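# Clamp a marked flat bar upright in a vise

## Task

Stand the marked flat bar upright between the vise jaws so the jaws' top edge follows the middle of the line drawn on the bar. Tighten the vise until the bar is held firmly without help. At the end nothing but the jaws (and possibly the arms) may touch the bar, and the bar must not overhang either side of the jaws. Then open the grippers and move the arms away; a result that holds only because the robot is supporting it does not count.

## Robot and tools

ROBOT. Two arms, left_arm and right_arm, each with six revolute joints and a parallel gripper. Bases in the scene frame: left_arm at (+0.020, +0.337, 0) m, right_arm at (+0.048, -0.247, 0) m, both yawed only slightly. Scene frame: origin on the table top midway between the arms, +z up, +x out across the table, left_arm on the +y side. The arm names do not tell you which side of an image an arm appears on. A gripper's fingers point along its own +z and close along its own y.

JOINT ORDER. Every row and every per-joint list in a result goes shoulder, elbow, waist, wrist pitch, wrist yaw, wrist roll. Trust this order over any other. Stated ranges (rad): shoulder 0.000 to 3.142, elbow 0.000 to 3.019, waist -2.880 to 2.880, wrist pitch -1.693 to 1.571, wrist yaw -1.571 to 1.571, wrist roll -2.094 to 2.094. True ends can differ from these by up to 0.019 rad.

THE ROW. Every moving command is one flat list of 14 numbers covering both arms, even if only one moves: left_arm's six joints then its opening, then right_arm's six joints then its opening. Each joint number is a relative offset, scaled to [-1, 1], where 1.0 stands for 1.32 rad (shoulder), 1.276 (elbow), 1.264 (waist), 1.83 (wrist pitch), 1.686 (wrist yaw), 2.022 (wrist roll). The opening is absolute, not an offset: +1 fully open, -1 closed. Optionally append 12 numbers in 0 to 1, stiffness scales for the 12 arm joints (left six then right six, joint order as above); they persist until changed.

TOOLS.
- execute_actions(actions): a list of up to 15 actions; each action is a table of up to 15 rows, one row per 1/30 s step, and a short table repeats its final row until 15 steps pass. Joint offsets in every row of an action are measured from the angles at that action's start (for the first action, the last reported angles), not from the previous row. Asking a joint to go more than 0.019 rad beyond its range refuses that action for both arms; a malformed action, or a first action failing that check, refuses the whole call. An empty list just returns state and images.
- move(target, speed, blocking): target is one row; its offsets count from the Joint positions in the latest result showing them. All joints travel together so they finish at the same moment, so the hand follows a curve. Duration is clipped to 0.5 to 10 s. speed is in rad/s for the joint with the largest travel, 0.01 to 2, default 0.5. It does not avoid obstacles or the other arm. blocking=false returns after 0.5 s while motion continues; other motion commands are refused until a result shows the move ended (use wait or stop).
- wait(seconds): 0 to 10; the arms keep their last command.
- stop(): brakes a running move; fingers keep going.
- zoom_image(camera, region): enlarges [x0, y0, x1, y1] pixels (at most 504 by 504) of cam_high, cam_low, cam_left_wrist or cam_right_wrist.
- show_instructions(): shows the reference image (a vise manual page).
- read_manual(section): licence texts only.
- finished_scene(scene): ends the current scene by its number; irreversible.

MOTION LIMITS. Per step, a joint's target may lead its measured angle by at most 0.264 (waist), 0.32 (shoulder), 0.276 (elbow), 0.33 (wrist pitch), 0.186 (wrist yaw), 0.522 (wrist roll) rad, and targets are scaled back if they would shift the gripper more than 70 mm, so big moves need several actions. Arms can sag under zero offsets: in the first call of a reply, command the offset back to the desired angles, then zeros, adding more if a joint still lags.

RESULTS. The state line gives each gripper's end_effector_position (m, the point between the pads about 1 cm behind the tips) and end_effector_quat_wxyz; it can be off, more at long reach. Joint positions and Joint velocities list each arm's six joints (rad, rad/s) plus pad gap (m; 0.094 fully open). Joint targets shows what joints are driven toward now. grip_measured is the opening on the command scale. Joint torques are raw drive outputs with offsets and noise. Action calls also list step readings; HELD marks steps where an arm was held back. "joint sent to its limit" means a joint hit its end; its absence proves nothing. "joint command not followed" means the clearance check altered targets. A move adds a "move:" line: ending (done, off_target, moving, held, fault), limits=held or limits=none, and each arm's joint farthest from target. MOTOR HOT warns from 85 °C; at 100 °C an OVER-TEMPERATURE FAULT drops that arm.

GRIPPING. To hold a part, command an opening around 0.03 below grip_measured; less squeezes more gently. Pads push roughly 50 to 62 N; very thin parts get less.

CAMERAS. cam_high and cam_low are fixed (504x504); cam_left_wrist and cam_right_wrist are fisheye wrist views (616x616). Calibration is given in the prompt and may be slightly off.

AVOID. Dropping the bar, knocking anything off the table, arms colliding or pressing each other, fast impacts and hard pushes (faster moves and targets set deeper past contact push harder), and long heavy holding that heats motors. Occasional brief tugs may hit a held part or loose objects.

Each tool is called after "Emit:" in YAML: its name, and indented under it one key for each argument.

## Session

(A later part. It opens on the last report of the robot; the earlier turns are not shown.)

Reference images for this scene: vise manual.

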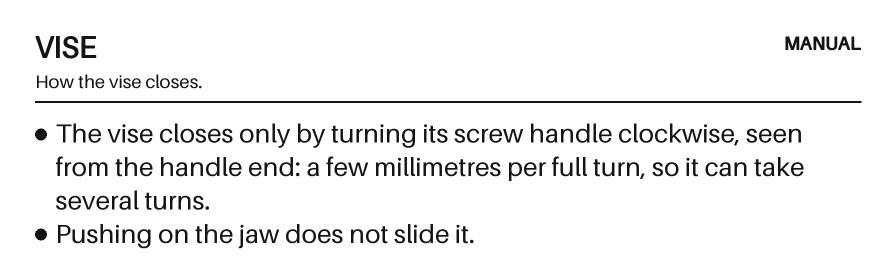

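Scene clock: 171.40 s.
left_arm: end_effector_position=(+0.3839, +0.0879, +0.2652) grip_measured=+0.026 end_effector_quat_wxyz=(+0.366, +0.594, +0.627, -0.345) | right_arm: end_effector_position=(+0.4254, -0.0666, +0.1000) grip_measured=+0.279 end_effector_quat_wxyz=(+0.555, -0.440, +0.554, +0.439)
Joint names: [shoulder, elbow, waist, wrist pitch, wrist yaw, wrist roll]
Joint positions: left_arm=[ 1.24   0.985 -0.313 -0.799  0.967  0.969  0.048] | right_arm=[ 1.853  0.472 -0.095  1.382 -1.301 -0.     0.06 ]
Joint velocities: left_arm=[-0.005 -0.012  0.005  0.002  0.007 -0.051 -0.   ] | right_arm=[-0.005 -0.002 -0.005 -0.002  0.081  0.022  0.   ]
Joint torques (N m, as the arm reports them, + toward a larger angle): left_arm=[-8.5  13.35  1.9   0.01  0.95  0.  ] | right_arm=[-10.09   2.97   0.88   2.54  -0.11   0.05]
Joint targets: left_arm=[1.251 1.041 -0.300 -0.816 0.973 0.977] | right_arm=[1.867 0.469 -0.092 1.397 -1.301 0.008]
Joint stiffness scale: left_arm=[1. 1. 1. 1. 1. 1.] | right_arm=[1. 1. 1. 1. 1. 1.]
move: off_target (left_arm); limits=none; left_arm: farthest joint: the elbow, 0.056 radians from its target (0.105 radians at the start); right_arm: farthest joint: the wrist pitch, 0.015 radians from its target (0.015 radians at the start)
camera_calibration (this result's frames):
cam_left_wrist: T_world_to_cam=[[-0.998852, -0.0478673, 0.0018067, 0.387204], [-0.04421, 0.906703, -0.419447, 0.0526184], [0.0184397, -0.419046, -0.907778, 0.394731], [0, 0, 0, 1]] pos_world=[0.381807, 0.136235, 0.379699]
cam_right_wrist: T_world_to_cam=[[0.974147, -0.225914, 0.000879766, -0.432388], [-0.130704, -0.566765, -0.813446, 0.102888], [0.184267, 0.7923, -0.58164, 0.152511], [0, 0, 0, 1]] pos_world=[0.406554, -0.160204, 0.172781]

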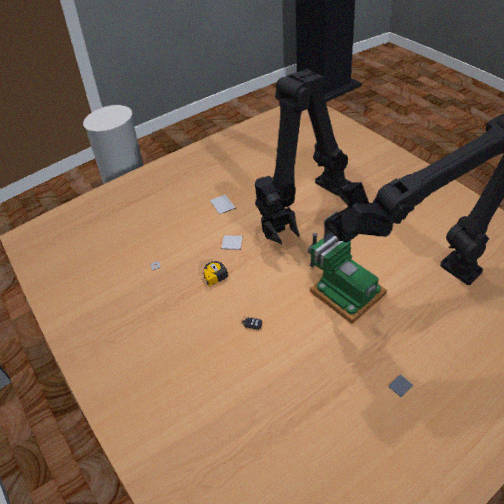

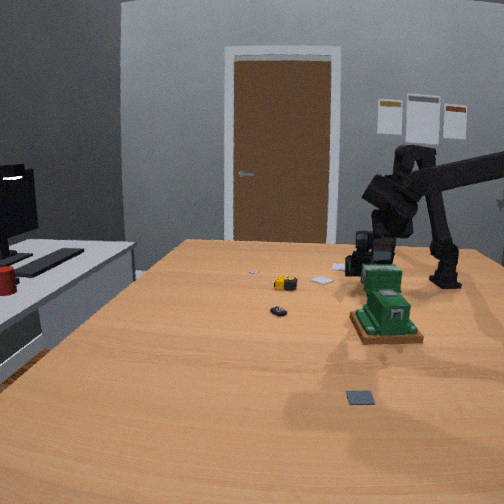

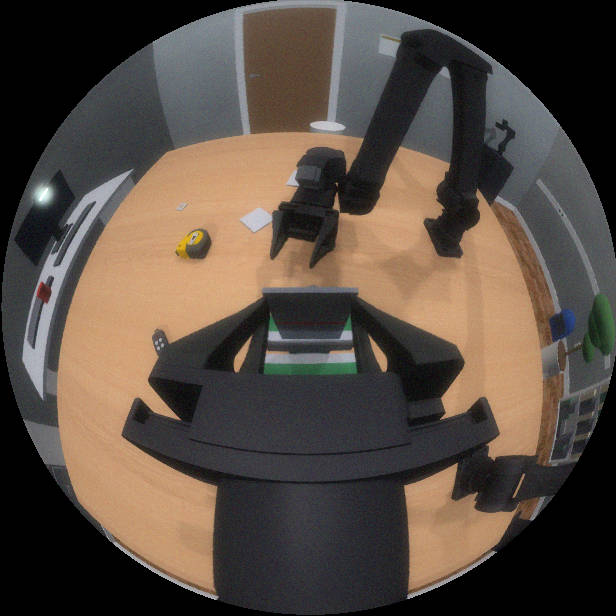

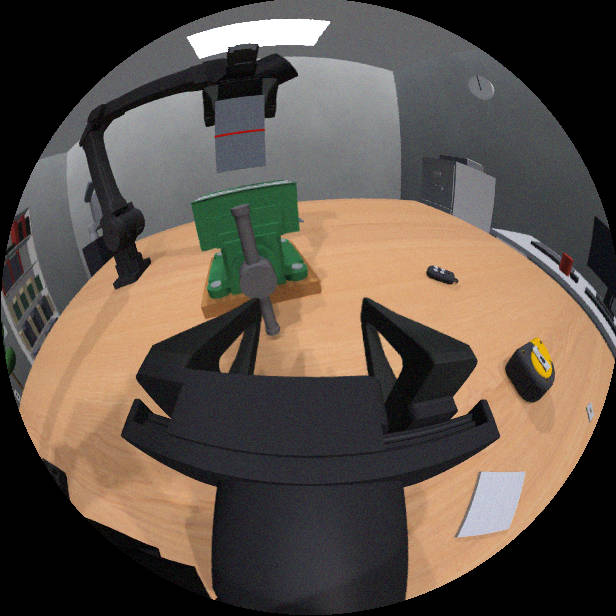

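Emit:
move:
  target: [0.0167, -0.0216, 0.0169, 0.0346, 0.0059, 0.0067, -0.01, 0.008, -0.002, 0.002, 0.008, 0, 0.004, 0.277]
  speed: 0.06

Scene clock: 177.83 s.
left_arm: end_effector_position=(+0.3841, +0.0906, +0.2495) grip_measured=+0.026 end_effector_quat_wxyz=(+0.366, +0.593, +0.629, -0.346) | right_arm: end_effector_position=(+0.4254, -0.0666, +0.1000) grip_measured=+0.279 end_effector_quat_wxyz=(+0.555, -0.440, +0.554, +0.439)
Joint names: [shoulder, elbow, waist, wrist pitch, wrist yaw, wrist roll]
Joint positions: left_arm=[ 1.251  0.952 -0.306 -0.761  0.971  0.975  0.048] | right_arm=[ 1.853  0.472 -0.095  1.382 -1.301 -0.     0.06 ]
Joint velocities: left_arm=[ 0.005  0.002 -0.005 -0.007 -0.007  0.051  0.001] | right_arm=[-0.005  0.002  0.005 -0.002 -0.007 -0.051  0.   ]
Joint torques (N m, as the arm reports them, + toward a larger angle): left_arm=[-8.49  9.7   0.66  1.48  0.98  0.01] | right_arm=[-10.34   3.08   0.88   2.55  -0.11   0.05]
Joint targets: left_arm=[1.262 0.957 -0.292 -0.735 0.977 0.982] | right_arm=[1.864 0.470 -0.092 1.397 -1.301 0.008]
Joint stiffness scale: left_arm=[1. 1. 1. 1. 1. 1.] | right_arm=[1. 1. 1. 1. 1. 1.]
move: off_target (left_arm); limits=none; left_arm: farthest joint: the wrist pitch, 0.026 radians from its target (0.063 radians at the start); right_arm: farthest joint: the wrist pitch, 0.015 radians from its target (0.015 radians at the start)
camera_calibration (this result's frames):
cam_left_wrist: T_world_to_cam=[[-0.998719, -0.0504119, 0.00438896, 0.387087], [-0.0475852, 0.906124, -0.420327, 0.0451599], [0.0172126, -0.419998, -0.907362, 0.382044], [0, 0, 0, 1]] pos_world=[0.382164, 0.139051, 0.363935]
cam_right_wrist: T_world_to_cam=[[0.974147, -0.225914, 0.000879766, -0.432388], [-0.130704, -0.566765, -0.813446, 0.102888], [0.184267, 0.7923, -0.58164, 0.152511], [0, 0, 0, 1]] pos_world=[0.406554, -0.160204, 0.172781]

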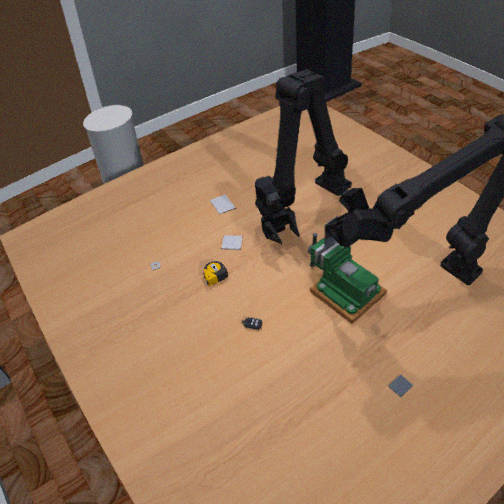

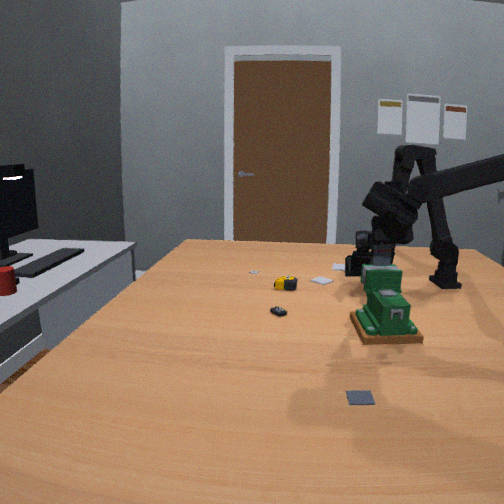

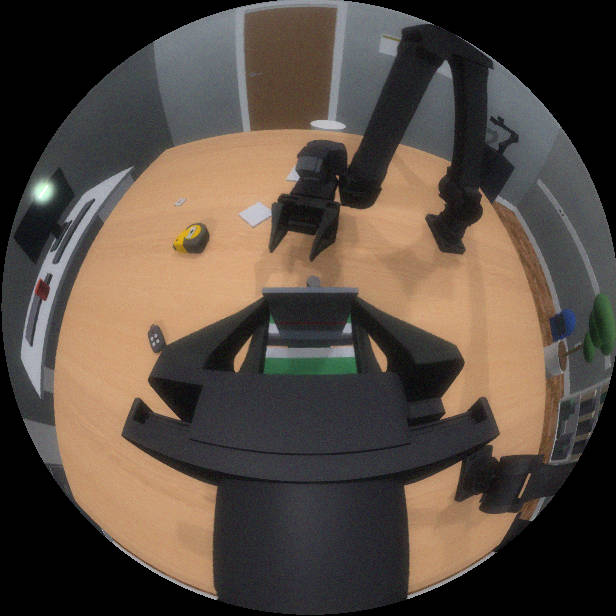

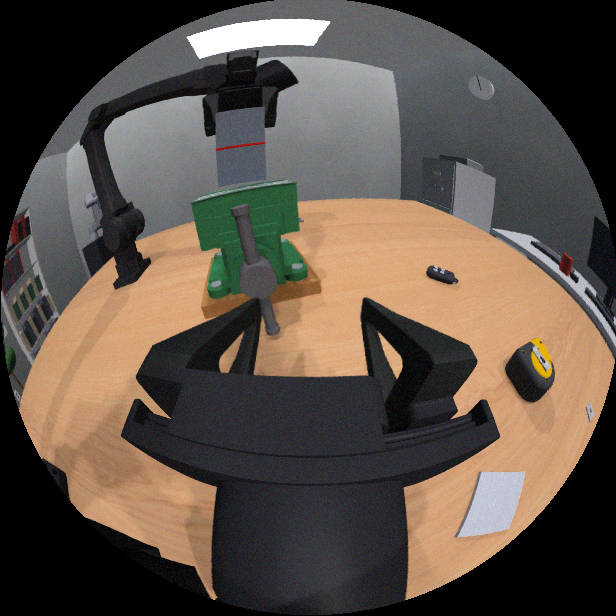

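Emit:
zoom_image:
  camera: "cam_left_wrist"
  region: [250, 310, 370, 370]

Emit:
zoom_image:
  camera: "cam_right_wrist"
  region: [185, 130, 305, 210]

Region (250, 310, 370, 370) of cam_left_wrist's 616x616 image, scaled by 4.200, with more detail than that image has.

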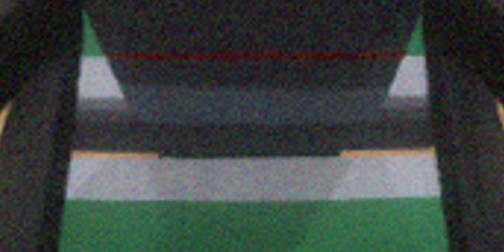

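Region (185, 130, 305, 210) of cam_right_wrist's 616x616 image, scaled by 4.200, with more detail than that image has.

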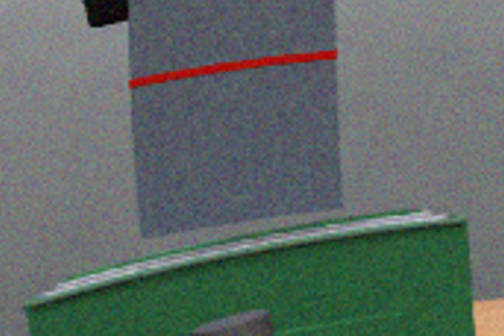

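Emit:
move:
  target: [0.0372, -0.0524, 0.0155, 0.0714, 0.0047, 0.0069, -0.01, 0.008, -0.002, 0.002, 0.008, 0, 0.004, 0.277]
  speed: 0.07

Scene clock: 192.30 s.
left_arm: end_effector_position=(+0.3843, +0.0924, +0.2112) grip_measured=+0.026 end_effector_quat_wxyz=(+0.366, +0.593, +0.629, -0.345) | right_arm: end_effector_position=(+0.4254, -0.0666, +0.1000) grip_measured=+0.279 end_effector_quat_wxyz=(+0.555, -0.440, +0.554, +0.439)
Joint names: [shoulder, elbow, waist, wrist pitch, wrist yaw, wrist roll]
Joint positions: left_arm=[ 1.29   0.88  -0.301 -0.657  0.972  0.982  0.048] | right_arm=[ 1.853  0.472 -0.095  1.382 -1.301 -0.     0.06 ]
Joint velocities: left_arm=[-0.015  0.007  0.005 -0.002  0.022  0.037 -0.   ] | right_arm=[-0.005 -0.017 -0.015 -0.007 -0.037  0.007 -0.   ]
Joint torques (N m, as the arm reports them, + toward a larger angle): left_arm=[-8.57  9.2   1.    1.57  0.97  0.03] | right_arm=[-10.34   3.08   0.86   2.55  -0.11   0.04]
Joint targets: left_arm=[1.301 0.885 -0.287 -0.631 0.979 0.989] | right_arm=[1.864 0.470 -0.092 1.397 -1.301 0.008]
Joint stiffness scale: left_arm=[1. 1. 1. 1. 1. 1.] | right_arm=[1. 1. 1. 1. 1. 1.]
move: off_target (left_arm); limits=none; left_arm: farthest joint: the wrist pitch, 0.026 radians from its target (0.131 radians at the start); right_arm: farthest joint: the wrist pitch, 0.015 radians from its target (0.015 radians at the start)
camera_calibration (this result's frames):
cam_left_wrist: T_world_to_cam=[[-0.998693, -0.0508654, 0.00499662, 0.387426], [-0.0482649, 0.906413, -0.419626, 0.0275689], [0.0168155, -0.419319, -0.907683, 0.348221], [0, 0, 0, 1]] pos_world=[0.382395, 0.140733, 0.325707]
cam_right_wrist: T_world_to_cam=[[0.974147, -0.225914, 0.000879766, -0.432388], [-0.130704, -0.566765, -0.813446, 0.102888], [0.184267, 0.7923, -0.58164, 0.152511], [0, 0, 0, 1]] pos_world=[0.406554, -0.160204, 0.172781]

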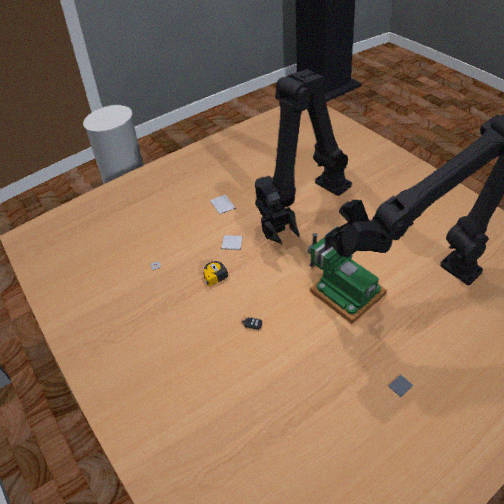

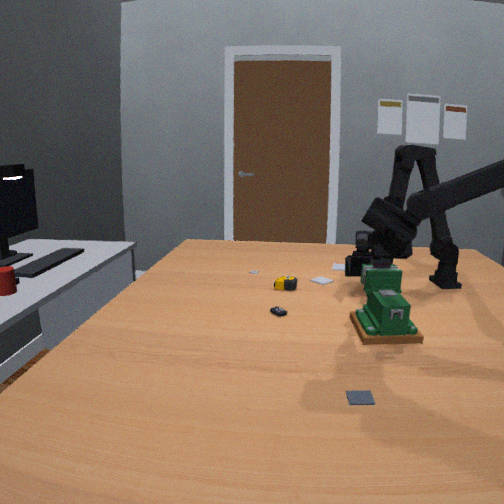

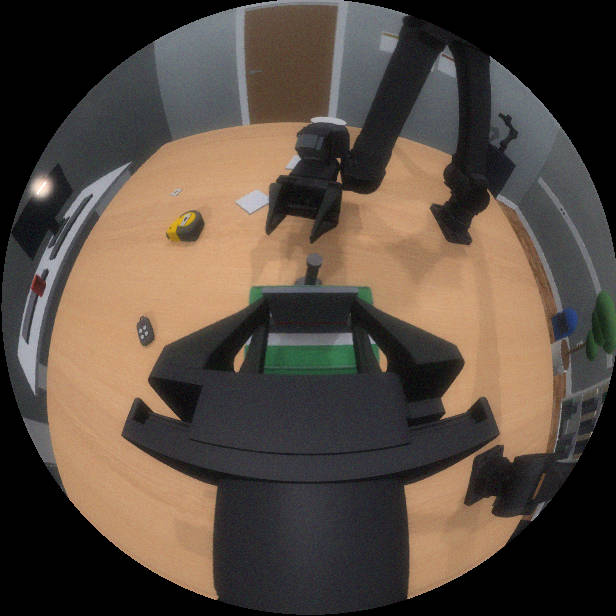

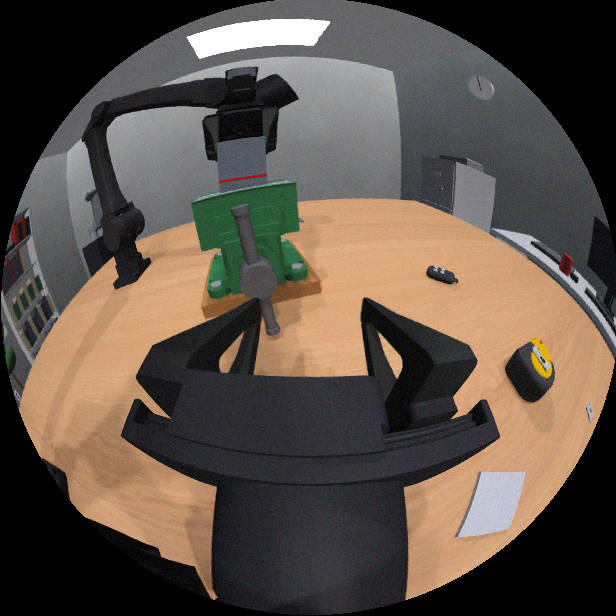

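Emit:
zoom_image:
  camera: "cam_left_wrist"
  region: [240, 280, 380, 360]

Emit:
zoom_image:
  camera: "cam_right_wrist"
  region: [185, 140, 305, 210]

Region (240, 280, 380, 360) of cam_left_wrist's 616x616 image, scaled by 3.600, with more detail than that image has; it fills the top 288 rows of this view, and the rest is white.

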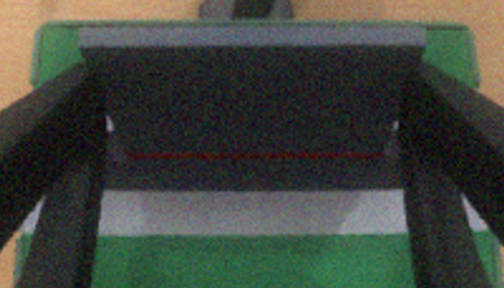

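Region (185, 140, 305, 210) of cam_right_wrist's 616x616 image, scaled by 4.200, with more detail than that image has; it fills the top 294 rows of this view, and the rest is white.

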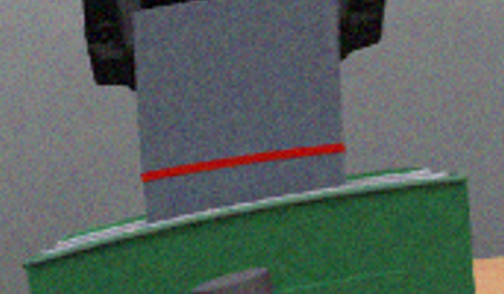

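Emit:
move:
  target: [0.0169, -0.0099, 0.0172, 0.0246, 0.0064, 0.0095, -0.01, 0.008, -0.002, 0.002, 0.008, 0, 0.004, 0.277]
  speed: 0.04

Scene clock: 200.70 s.
left_arm: end_effector_position=(+0.3842, +0.0952, +0.2015) grip_measured=+0.026 end_effector_quat_wxyz=(+0.366, +0.592, +0.629, -0.346) | right_arm: end_effector_position=(+0.4254, -0.0666, +0.1000) grip_measured=+0.279 end_effector_quat_wxyz=(+0.555, -0.440, +0.554, +0.439)
Joint names: [shoulder, elbow, waist, wrist pitch, wrist yaw, wrist roll]
Joint positions: left_arm=[ 1.302  0.863 -0.294 -0.638  0.977  0.993  0.048] | right_arm=[ 1.853  0.472 -0.095  1.382 -1.301 -0.     0.06 ]
Joint velocities: left_arm=[ 0.015  0.002 -0.015  0.022 -0.037 -0.022 -0.   ] | right_arm=[ 0.005 -0.002  0.015 -0.007  0.007 -0.037  0.   ]
Joint torques (N m, as the arm reports them, + toward a larger angle): left_arm=[-8.83  9.12  0.55  1.13  1.03  0.01] | right_arm=[-10.32   3.08   0.88   2.55  -0.11   0.05]
Joint targets: left_arm=[1.313 0.867 -0.280 -0.612 0.983 1.001] | right_arm=[1.864 0.470 -0.092 1.397 -1.301 0.008]
Joint stiffness scale: left_arm=[1. 1. 1. 1. 1. 1.] | right_arm=[1. 1. 1. 1. 1. 1.]
move: off_target (left_arm); limits=none; left_arm: farthest joint: the wrist pitch, 0.026 radians from its target (0.045 radians at the start); right_arm: farthest joint: the wrist pitch, 0.015 radians from its target (0.015 radians at the start)
camera_calibration (this result's frames):
cam_left_wrist: T_world_to_cam=[[-0.998702, -0.0506566, 0.00534563, 0.387473], [-0.0482073, 0.906047, -0.420423, 0.0210941], [0.0164538, -0.420135, -0.907313, 0.34071], [0, 0, 0, 1]] pos_world=[0.382381, 0.14366, 0.315928]
cam_right_wrist: T_world_to_cam=[[0.974147, -0.225914, 0.000879766, -0.432388], [-0.130704, -0.566765, -0.813446, 0.102888], [0.184267, 0.7923, -0.58164, 0.152511], [0, 0, 0, 1]] pos_world=[0.406554, -0.160204, 0.172781]

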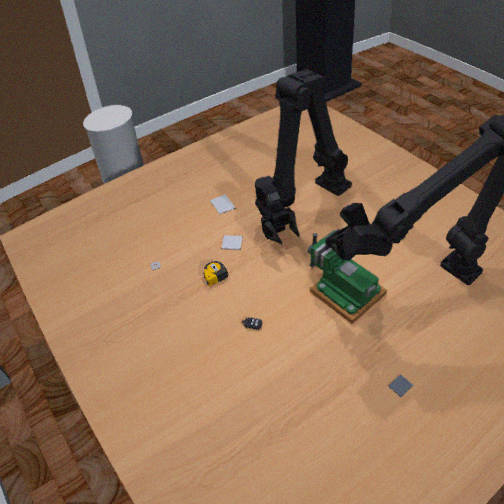

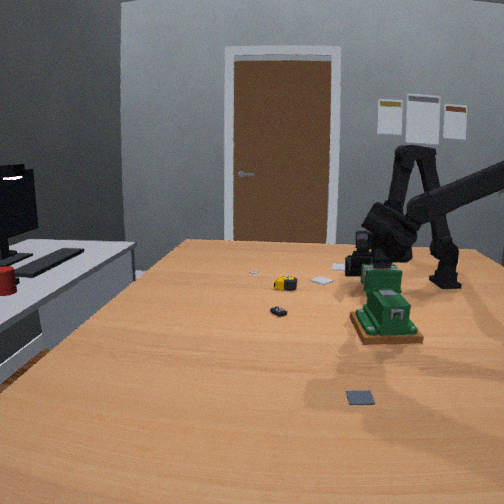

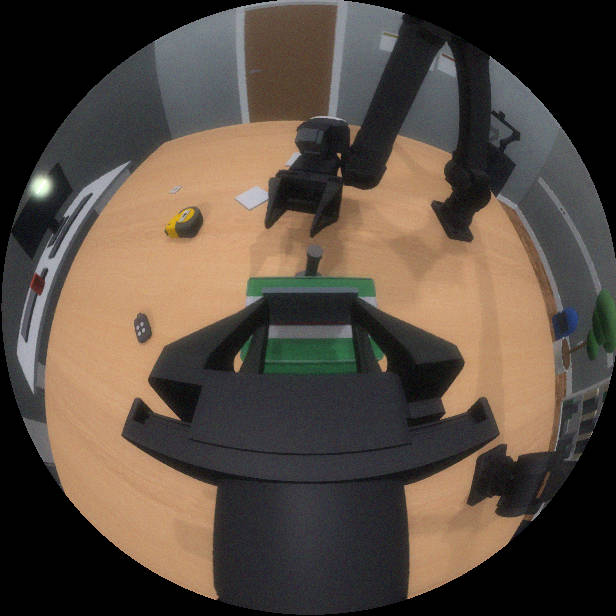

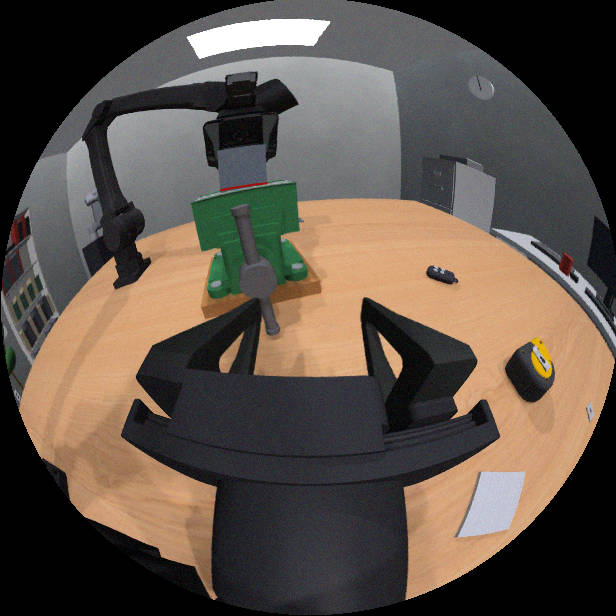

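Emit:
zoom_image:
  camera: "cam_left_wrist"
  region: [260, 300, 360, 345]

Emit:
zoom_image:
  camera: "cam_right_wrist"
  region: [205, 170, 285, 200]

Region (260, 300, 360, 345) of cam_left_wrist's 616x616 image, scaled by 5.040, with more detail than that image has; it fills the top 227 rows of this view, and the rest is white.

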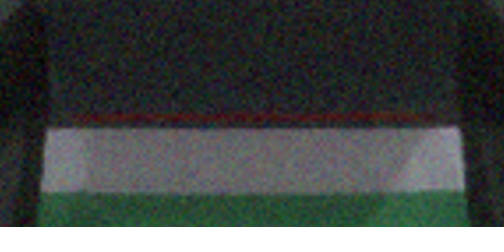

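Region (205, 170, 285, 200) of cam_right_wrist's 616x616 image, scaled by 6.300, with more detail than that image has; it fills the top 189 rows of this view, and the rest is white.

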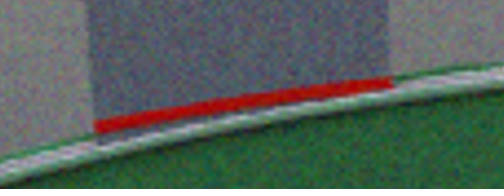

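Emit:
zoom_image:
  camera: "cam_right_wrist"
  region: [208, 182, 238, 200]

Emit:
zoom_image:
  camera: "cam_right_wrist"
  region: [250, 174, 280, 192]

Region (208, 182, 238, 200) of cam_right_wrist's 616x616 image, scaled by 16.800, with more detail than that image has; it fills the top 302 rows of this view, and the rest is white.

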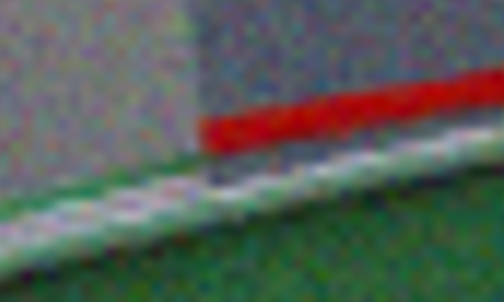

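Region (250, 174, 280, 192) of cam_right_wrist's 616x616 image, scaled by 16.800, with more detail than that image has; it fills the top 302 rows of this view, and the rest is white.

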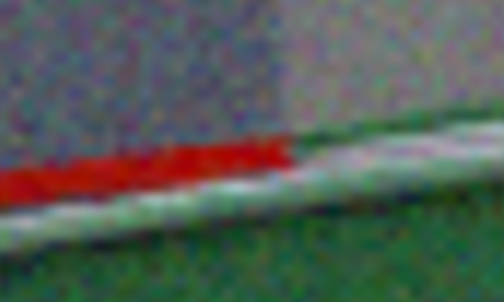

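Emit:
execute_actions:
  actions:
    - [[-0.00705,0.0016,-0.00822,0.01649,-0.00021,-0.00449,-0.01,0.008,-0.002,0.002,0.008,0,0.004,0.277],[-0.00804,0.00009,-0.00853,0.01878,-0.00103,-0.00498,-0.01,0.008,-0.002,0.002,0.008,0,0.004,0.277],[-0.00903,-0.00141,-0.00885,0.02106,-0.00184,-0.00546,-0.01,0.008,-0.002,0.002,0.008,0,0.004,0.277],[-0.01002,-0.00292,-0.00917,0.02335,-0.00266,-0.00595,-0.01,0.008,-0.002,0.002,0.008,0,0.004,0.277],[-0.01101,-0.00442,-0.00948,0.02564,-0.00347,-0.00644,-0.01,0.008,-0.002,0.002,0.008,0,0.004,0.277],[-0.012,-0.00593,-0.0098,0.02793,-0.00429,-0.00693,-0.01,0.008,-0.002,0.002,0.008,0,0.004,0.277],[-0.01299,-0.00743,-0.01012,0.03022,-0.0051,-0.00742,-0.01,0.008,-0.002,0.002,0.008,0,0.004,0.277],[-0.01398,-0.00894,-0.01043,0.0325,-0.00592,-0.0079,-0.01,0.008,-0.002,0.002,0.008,0,0.004,0.277],[-0.01497,-0.01044,-0.01075,0.03479,-0.00673,-0.00839,-0.01,0.008,-0.002,0.002,0.008,0,0.004,0.277],[-0.01596,-0.01195,-0.01107,0.03708,-0.00755,-0.00888,-0.01,0.008,-0.002,0.002,0.008,0,0.004,0.277],[-0.01695,-0.01345,-0.01138,0.03937,-0.00836,-0.00937,-0.01,0.008,-0.002,0.002,0.008,0,0.004,0.277],[-0.01794,-0.01496,-0.0117,0.04166,-0.00918,-0.00986,-0.01,0.008,-0.002,0.002,0.008,0,0.004,0.277],[-0.01893,-0.01646,-0.01202,0.04394,-0.00999,-0.01034,-0.01,0.008,-0.002,0.002,0.008,0,0.004,0.277],[-0.01992,-0.01797,-0.01233,0.04623,-0.01081,-0.01083,-0.01,0.008,-0.002,0.002,0.008,0,0.004,0.277],[-0.02091,-0.01947,-0.01265,0.04852,-0.01162,-0.01132,-0.01,0.008,-0.002,0.002,0.008,0,0.004,0.277]]

Emit:
wait:
  seconds: 0.7

Scene clock: 218.43 s.
left_arm: end_effector_position=(+0.3850, +0.0961, +0.1956) grip_measured=+0.026 end_effector_quat_wxyz=(+0.376, +0.594, +0.628, -0.333) | right_arm: end_effector_position=(+0.4254, -0.0666, +0.1000) grip_measured=+0.279 end_effector_quat_wxyz=(+0.555, -0.440, +0.554, +0.439)
Joint names: [shoulder, elbow, waist, wrist pitch, wrist yaw, wrist roll]
Joint positions: left_arm=[ 1.294  0.837 -0.295 -0.583  0.959  0.981  0.048] | right_arm=[ 1.853  0.472 -0.095  1.382 -1.301 -0.     0.06 ]
Joint velocities: left_arm=[-0.063 -0.056 -0.024  0.105 -0.095 -0.022 -0.001] | right_arm=[-0.015 -0.002  0.005  0.007  0.022 -0.007 -0.   ]
Joint torques (N m, as the arm reports them, + toward a larger angle): left_arm=[-10.12   9.01  -1.29   1.35   0.66  -0.14] | right_arm=[-10.33   3.08   0.88   2.55  -0.11   0.04]
Joint targets: left_arm=[1.274 0.838 -0.310 -0.549 0.957 0.970] | right_arm=[1.864 0.470 -0.092 1.397 -1.301 0.008]
Joint stiffness scale: left_arm=[1. 1. 1. 1. 1. 1.] | right_arm=[1. 1. 1. 1. 1. 1.]
Step readings (joint positions):
0: left_arm=[1.302 0.863 -0.294 -0.638 0.977 0.993] | right_arm=[1.853 0.472 -0.095 1.382 -1.301 -0.000]
1: left_arm=[1.302 0.863 -0.294 -0.637 0.976 0.993] | right_arm=[1.853 0.472 -0.095 1.382 -1.301 -0.000]
2: left_arm=[1.302 0.863 -0.294 -0.635 0.976 0.993] | right_arm=[1.853 0.472 -0.095 1.382 -1.301 -0.000]
4: left_arm=[1.302 0.860 -0.294 -0.628 0.973 0.991] | right_arm=[1.853 0.472 -0.095 1.382 -1.301 -0.000]
8: left_arm=[1.302 0.851 -0.294 -0.612 0.968 0.988] | right_arm=[1.853 0.472 -0.095 1.382 -1.301 -0.000]
15: Joint positions above
camera_calibration (this result's frames):
cam_left_wrist: T_world_to_cam=[[-0.997693, -0.0638828, -0.0229573, 0.394753], [-0.0485255, 0.907663, -0.416884, 0.0170626], [0.0474692, -0.414809, -0.90867, 0.323552], [0, 0, 0, 1]] pos_world=[0.379311, 0.143943, 0.310177]
cam_right_wrist: T_world_to_cam=[[0.974147, -0.225914, 0.000879766, -0.432388], [-0.130704, -0.566765, -0.813446, 0.102888], [0.184267, 0.7923, -0.58164, 0.152511], [0, 0, 0, 1]] pos_world=[0.406554, -0.160204, 0.172781]

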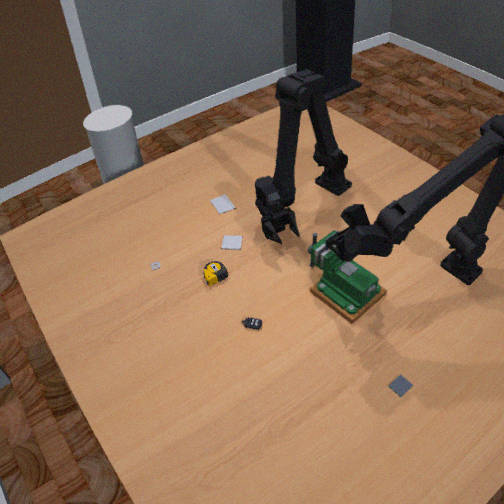

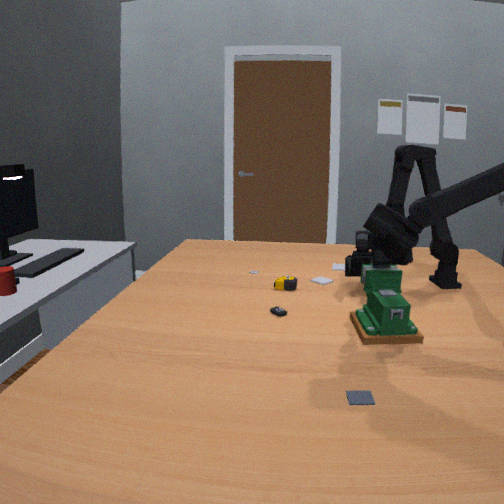

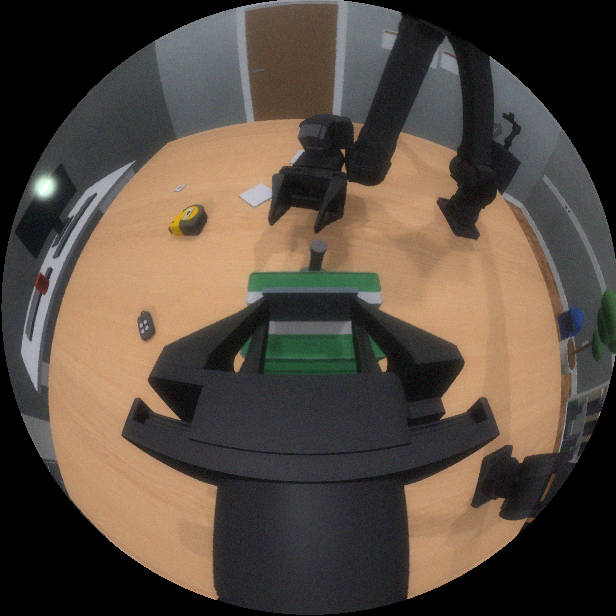

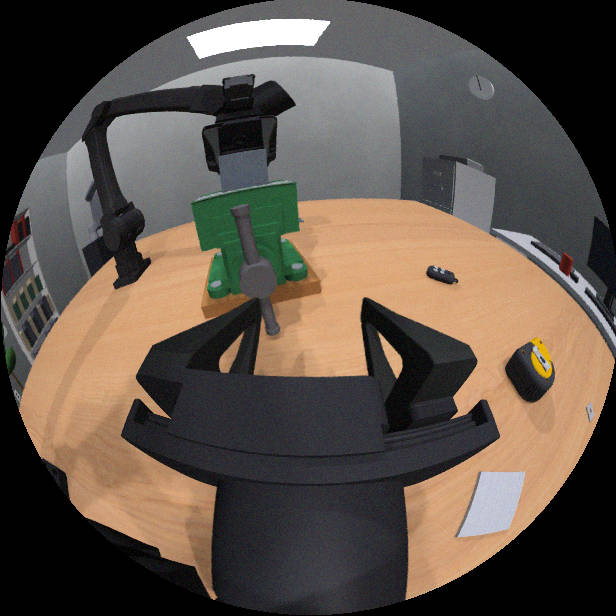

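Scene clock: 219.13 s.
left_arm: end_effector_position=(+0.3849, +0.0960, +0.1963) grip_measured=+0.026 end_effector_quat_wxyz=(+0.378, +0.594, +0.628, -0.331) | right_arm: end_effector_position=(+0.4254, -0.0666, +0.1000) grip_measured=+0.279 end_effector_quat_wxyz=(+0.555, -0.440, +0.554, +0.439)
Joint names: [shoulder, elbow, waist, wrist pitch, wrist yaw, wrist roll]
Joint positions: left_arm=[ 1.29   0.834 -0.296 -0.575  0.957  0.977  0.048] | right_arm=[ 1.853  0.472 -0.095  1.382 -1.301 -0.     0.06 ]
Joint velocities: left_arm=[-0.005 -0.012 -0.005 -0.012 -0.051 -0.037  0.002] | right_arm=[ 0.005  0.002 -0.015 -0.017 -0.007  0.007 -0.002]
Joint torques (N m, as the arm reports them, + toward a larger angle): left_arm=[-10.58   9.13  -1.49   1.29   0.75  -0.16] | right_arm=[-10.33   3.09   0.87   2.55  -0.11   0.04]
Joint targets: left_arm=[1.274 0.838 -0.310 -0.549 0.957 0.970] | right_arm=[1.864 0.470 -0.092 1.397 -1.301 0.008]
Joint stiffness scale: left_arm=[1. 1. 1. 1. 1. 1.] | right_arm=[1. 1. 1. 1. 1. 1.]
wait: 0.70 s; at rest by 0.27 s
camera_calibration (this result's frames):
cam_left_wrist: T_world_to_cam=[[-0.997416, -0.0658092, -0.0288195, 0.395886], [-0.0477801, 0.907203, -0.417971, 0.0174431], [0.0536514, -0.415514, -0.908003, 0.321771], [0, 0, 0, 1]] pos_world=[0.378433, 0.143929, 0.310869]
cam_right_wrist: T_world_to_cam=[[0.974147, -0.225914, 0.000879766, -0.432388], [-0.130704, -0.566765, -0.813446, 0.102888], [0.184267, 0.7923, -0.58164, 0.152511], [0, 0, 0, 1]] pos_world=[0.406554, -0.160204, 0.172781]

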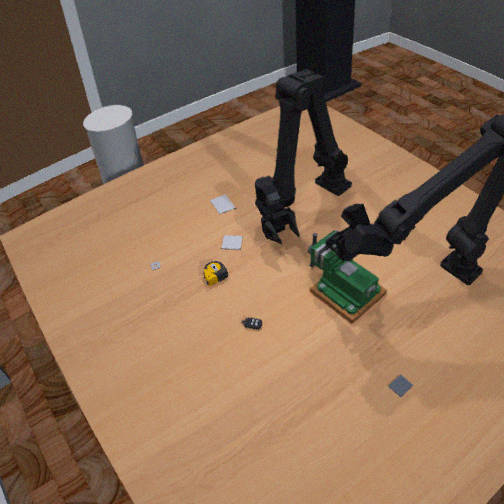

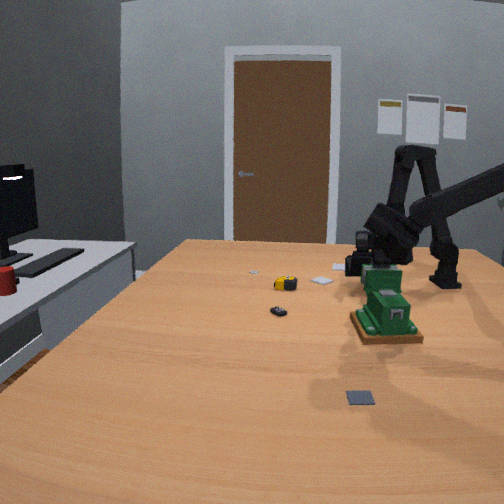

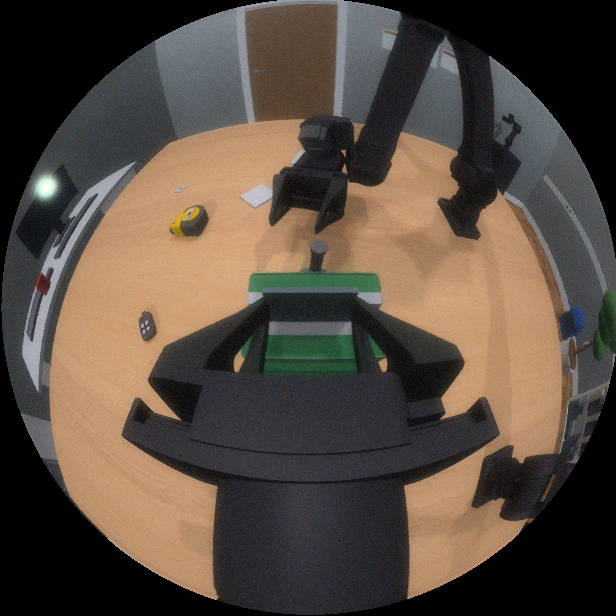

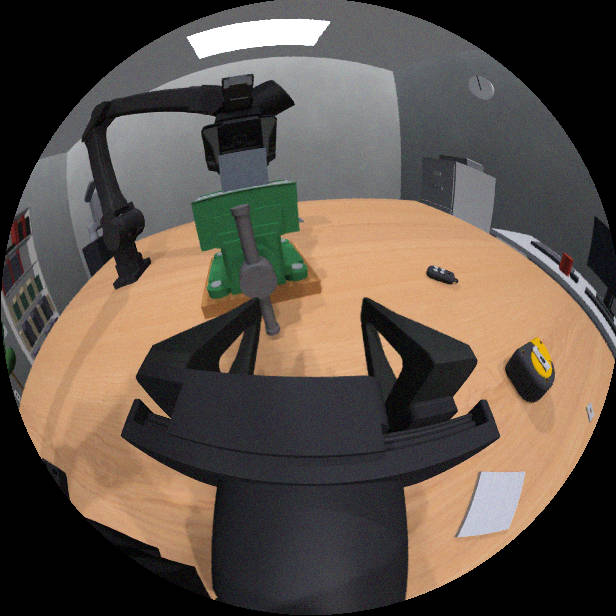

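Emit:
execute_actions:
  actions: []

Scene clock: 223.70 s.
left_arm: end_effector_position=(+0.3849, +0.0960, +0.1963) grip_measured=+0.026 end_effector_quat_wxyz=(+0.378, +0.594, +0.628, -0.331) | right_arm: end_effector_position=(+0.4254, -0.0666, +0.1000) grip_measured=+0.279 end_effector_quat_wxyz=(+0.555, -0.440, +0.554, +0.439)
Joint names: [shoulder, elbow, waist, wrist pitch, wrist yaw, wrist roll]
Joint positions: left_arm=[ 1.29   0.834 -0.296 -0.575  0.957  0.977  0.048] | right_arm=[ 1.853  0.472 -0.095  1.382 -1.301 -0.     0.06 ]
Joint velocities: left_arm=[-0.015  0.012 -0.015  0.012  0.022 -0.007 -0.001] | right_arm=[-0.005  0.012  0.005 -0.012  0.037 -0.022 -0.   ]
Joint torques (N m, as the arm reports them, + toward a larger angle): left_arm=[-10.78   8.9   -0.89   1.55   0.71  -0.19] | right_arm=[-10.33   3.08   0.88   2.55  -0.11   0.05]
Joint targets: left_arm=[1.274 0.838 -0.310 -0.549 0.957 0.970] | right_arm=[1.864 0.470 -0.092 1.397 -1.301 0.008]
Joint stiffness scale: left_arm=[1. 1. 1. 1. 1. 1.] | right_arm=[1. 1. 1. 1. 1. 1.]
camera_calibration (this result's frames):
cam_left_wrist: T_world_to_cam=[[-0.997416, -0.0658092, -0.0288195, 0.395886], [-0.0477801, 0.907203, -0.417971, 0.0174431], [0.0536514, -0.415514, -0.908003, 0.321771], [0, 0, 0, 1]] pos_world=[0.378433, 0.143929, 0.310869]
cam_right_wrist: T_world_to_cam=[[0.974147, -0.225914, 0.000879766, -0.432388], [-0.130704, -0.566765, -0.813446, 0.102888], [0.184267, 0.7923, -0.58164, 0.152511], [0, 0, 0, 1]] pos_world=[0.406554, -0.160204, 0.172781]

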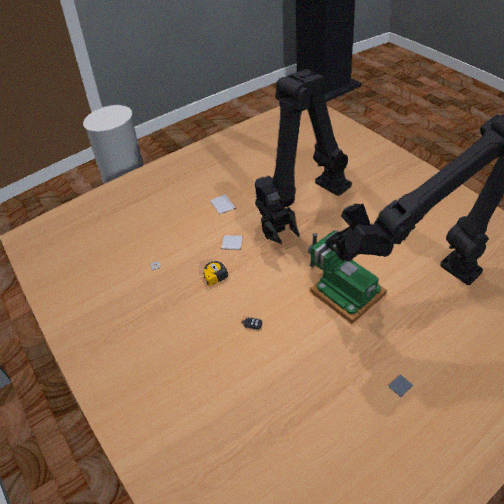

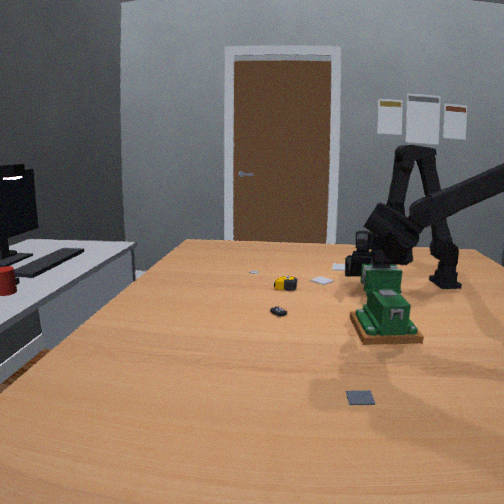

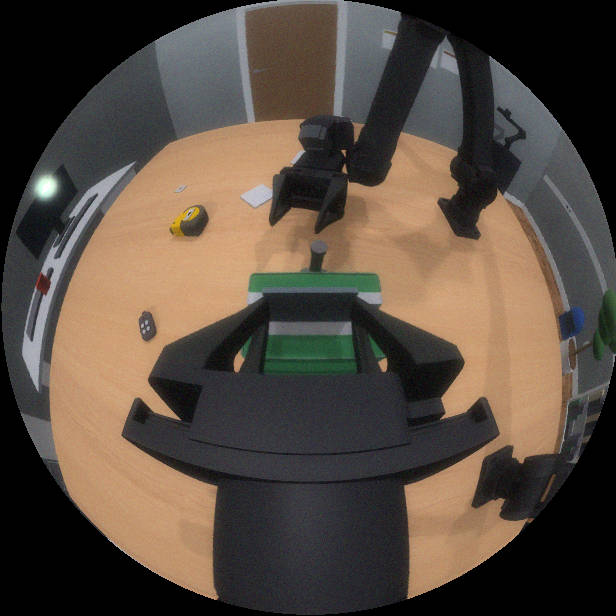

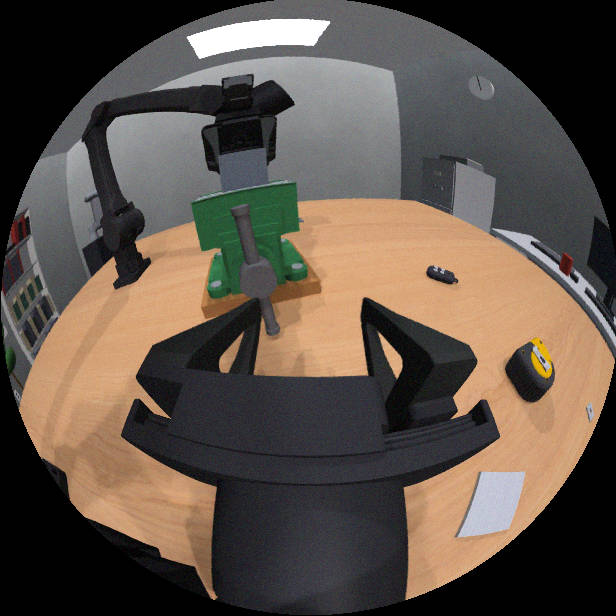

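Emit:
zoom_image:
  camera: "cam_right_wrist"
  region: [190, 150, 310, 220]

Emit:
zoom_image:
  camera: "cam_left_wrist"
  region: [230, 260, 400, 380]

Region (190, 150, 310, 220) of cam_right_wrist's 616x616 image, scaled by 4.200, with more detail than that image has; it fills the top 294 rows of this view, and the rest is white.

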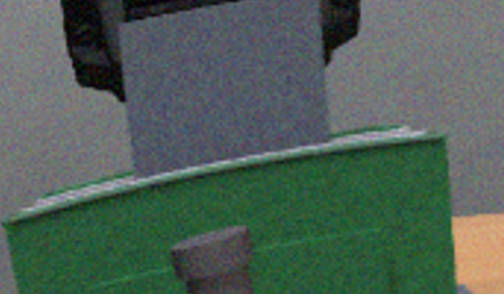

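Region (230, 260, 400, 380) of cam_left_wrist's 616x616 image, scaled by 2.965, with more detail than that image has; it fills the top 356 rows of this view, and the rest is white.

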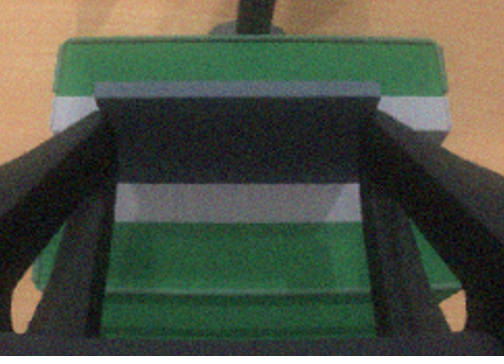

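Emit:
execute_actions:
  actions:
    - [[-0.018,0.003,-0.008,0.014,0,-0.003,-0.01, 0.008,-0.0015,0.002,0.008,0,0.004,0.277]]

Emit:
zoom_image:
  camera: "cam_right_wrist"
  region: [190, 150, 310, 220]

Scene clock: 226.30 s.
left_arm: end_effector_position=(+0.3842, +0.0963, +0.1993) grip_measured=+0.026 end_effector_quat_wxyz=(+0.381, +0.595, +0.626, -0.330) | right_arm: end_effector_position=(+0.4254, -0.0666, +0.1000) grip_measured=+0.279 end_effector_quat_wxyz=(+0.555, -0.440, +0.554, +0.439)
Joint names: [shoulder, elbow, waist, wrist pitch, wrist yaw, wrist roll]
Joint positions: left_arm=[ 1.282  0.833 -0.296 -0.575  0.957  0.977  0.048] | right_arm=[ 1.853  0.472 -0.095  1.382 -1.301 -0.     0.06 ]
Joint velocities: left_arm=[-0.015 -0.002 -0.005  0.002 -0.037 -0.022 -0.001] | right_arm=[ 0.015 -0.002  0.005 -0.002 -0.051 -0.022 -0.   ]
Joint torques (N m, as the arm reports them, + toward a larger angle): left_arm=[-10.15   9.16  -0.57   1.44   0.63  -0.15] | right_arm=[-10.37   3.14   0.89   2.55  -0.11   0.05]
Joint targets: left_arm=[1.266 0.838 -0.306 -0.550 0.957 0.971] | right_arm=[1.864 0.471 -0.092 1.397 -1.301 0.008]
Joint stiffness scale: left_arm=[1. 1. 1. 1. 1. 1.] | right_arm=[1. 1. 1. 1. 1. 1.]
Step readings (joint positions):
0: left_arm=[1.290 0.834 -0.296 -0.575 0.957 0.977] | right_arm=[1.853 0.472 -0.095 1.382 -1.301 -0.000]
1: left_arm=[1.290 0.834 -0.296 -0.575 0.957 0.977] | right_arm=[1.853 0.472 -0.095 1.382 -1.301 -0.000]
2: left_arm=[1.289 0.834 -0.296 -0.575 0.957 0.977] | right_arm=[1.853 0.472 -0.095 1.382 -1.301 -0.000]
4: left_arm=[1.286 0.833 -0.296 -0.575 0.957 0.977] | right_arm=[1.853 0.472 -0.095 1.382 -1.301 -0.000]
8: left_arm=[1.282 0.833 -0.296 -0.575 0.957 0.977] | right_arm=[1.853 0.472 -0.095 1.382 -1.301 -0.000]
15: Joint positions above
camera_calibration (this result's frames):
cam_left_wrist: T_world_to_cam=[[-0.99716, -0.0660577, -0.0361602, 0.396632], [-0.0448312, 0.906523, -0.41977, 0.0177047], [0.0605091, -0.416957, -0.90691, 0.321837], [0, 0, 0, 1]] pos_world=[0.376826, 0.144343, 0.313651]
cam_right_wrist: T_world_to_cam=[[0.974147, -0.225914, 0.000879766, -0.432388], [-0.130704, -0.566765, -0.813446, 0.102888], [0.184267, 0.7923, -0.58164, 0.152511], [0, 0, 0, 1]] pos_world=[0.406554, -0.160204, 0.172781]

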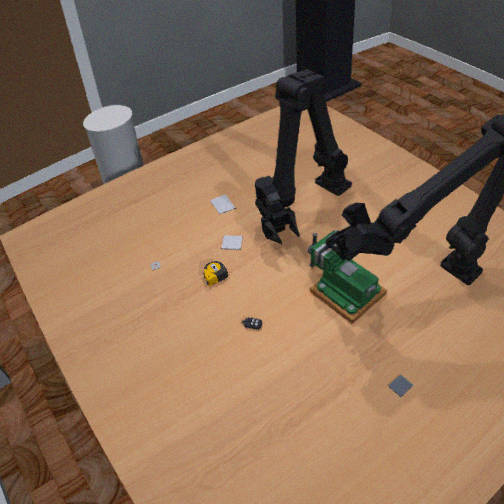

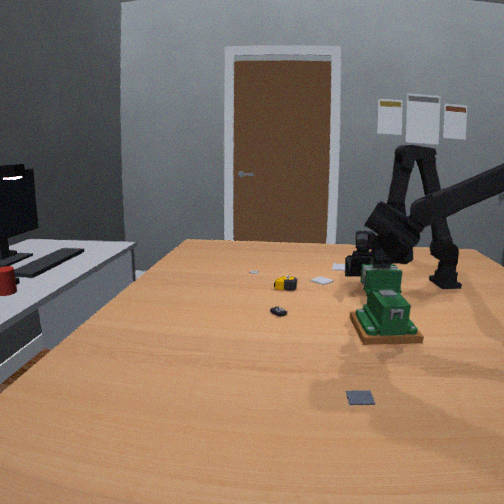

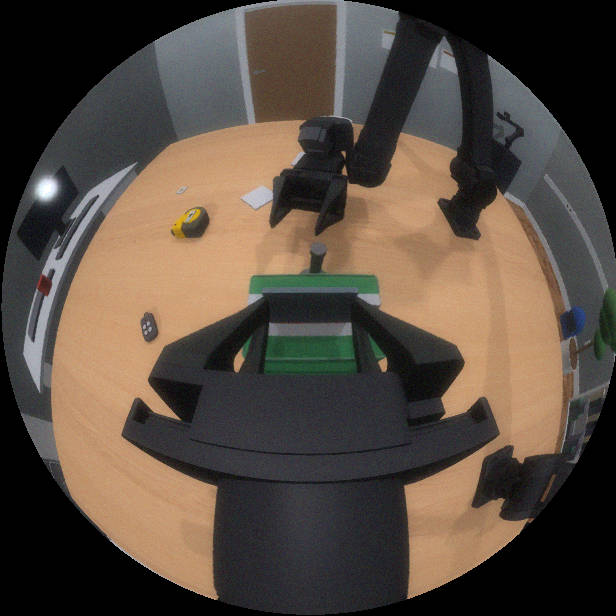

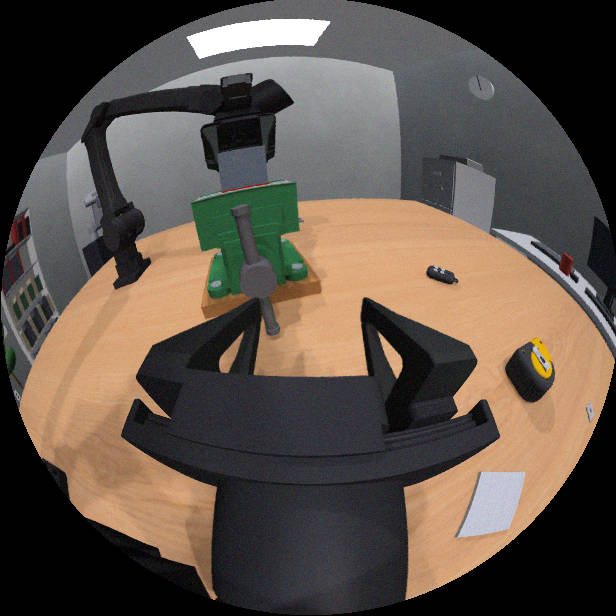

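Region (190, 150, 310, 220) of cam_right_wrist's 616x616 image, scaled by 4.200, with more detail than that image has; it fills the top 294 rows of this view, and the rest is white.

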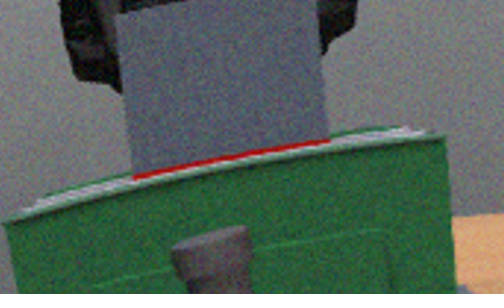

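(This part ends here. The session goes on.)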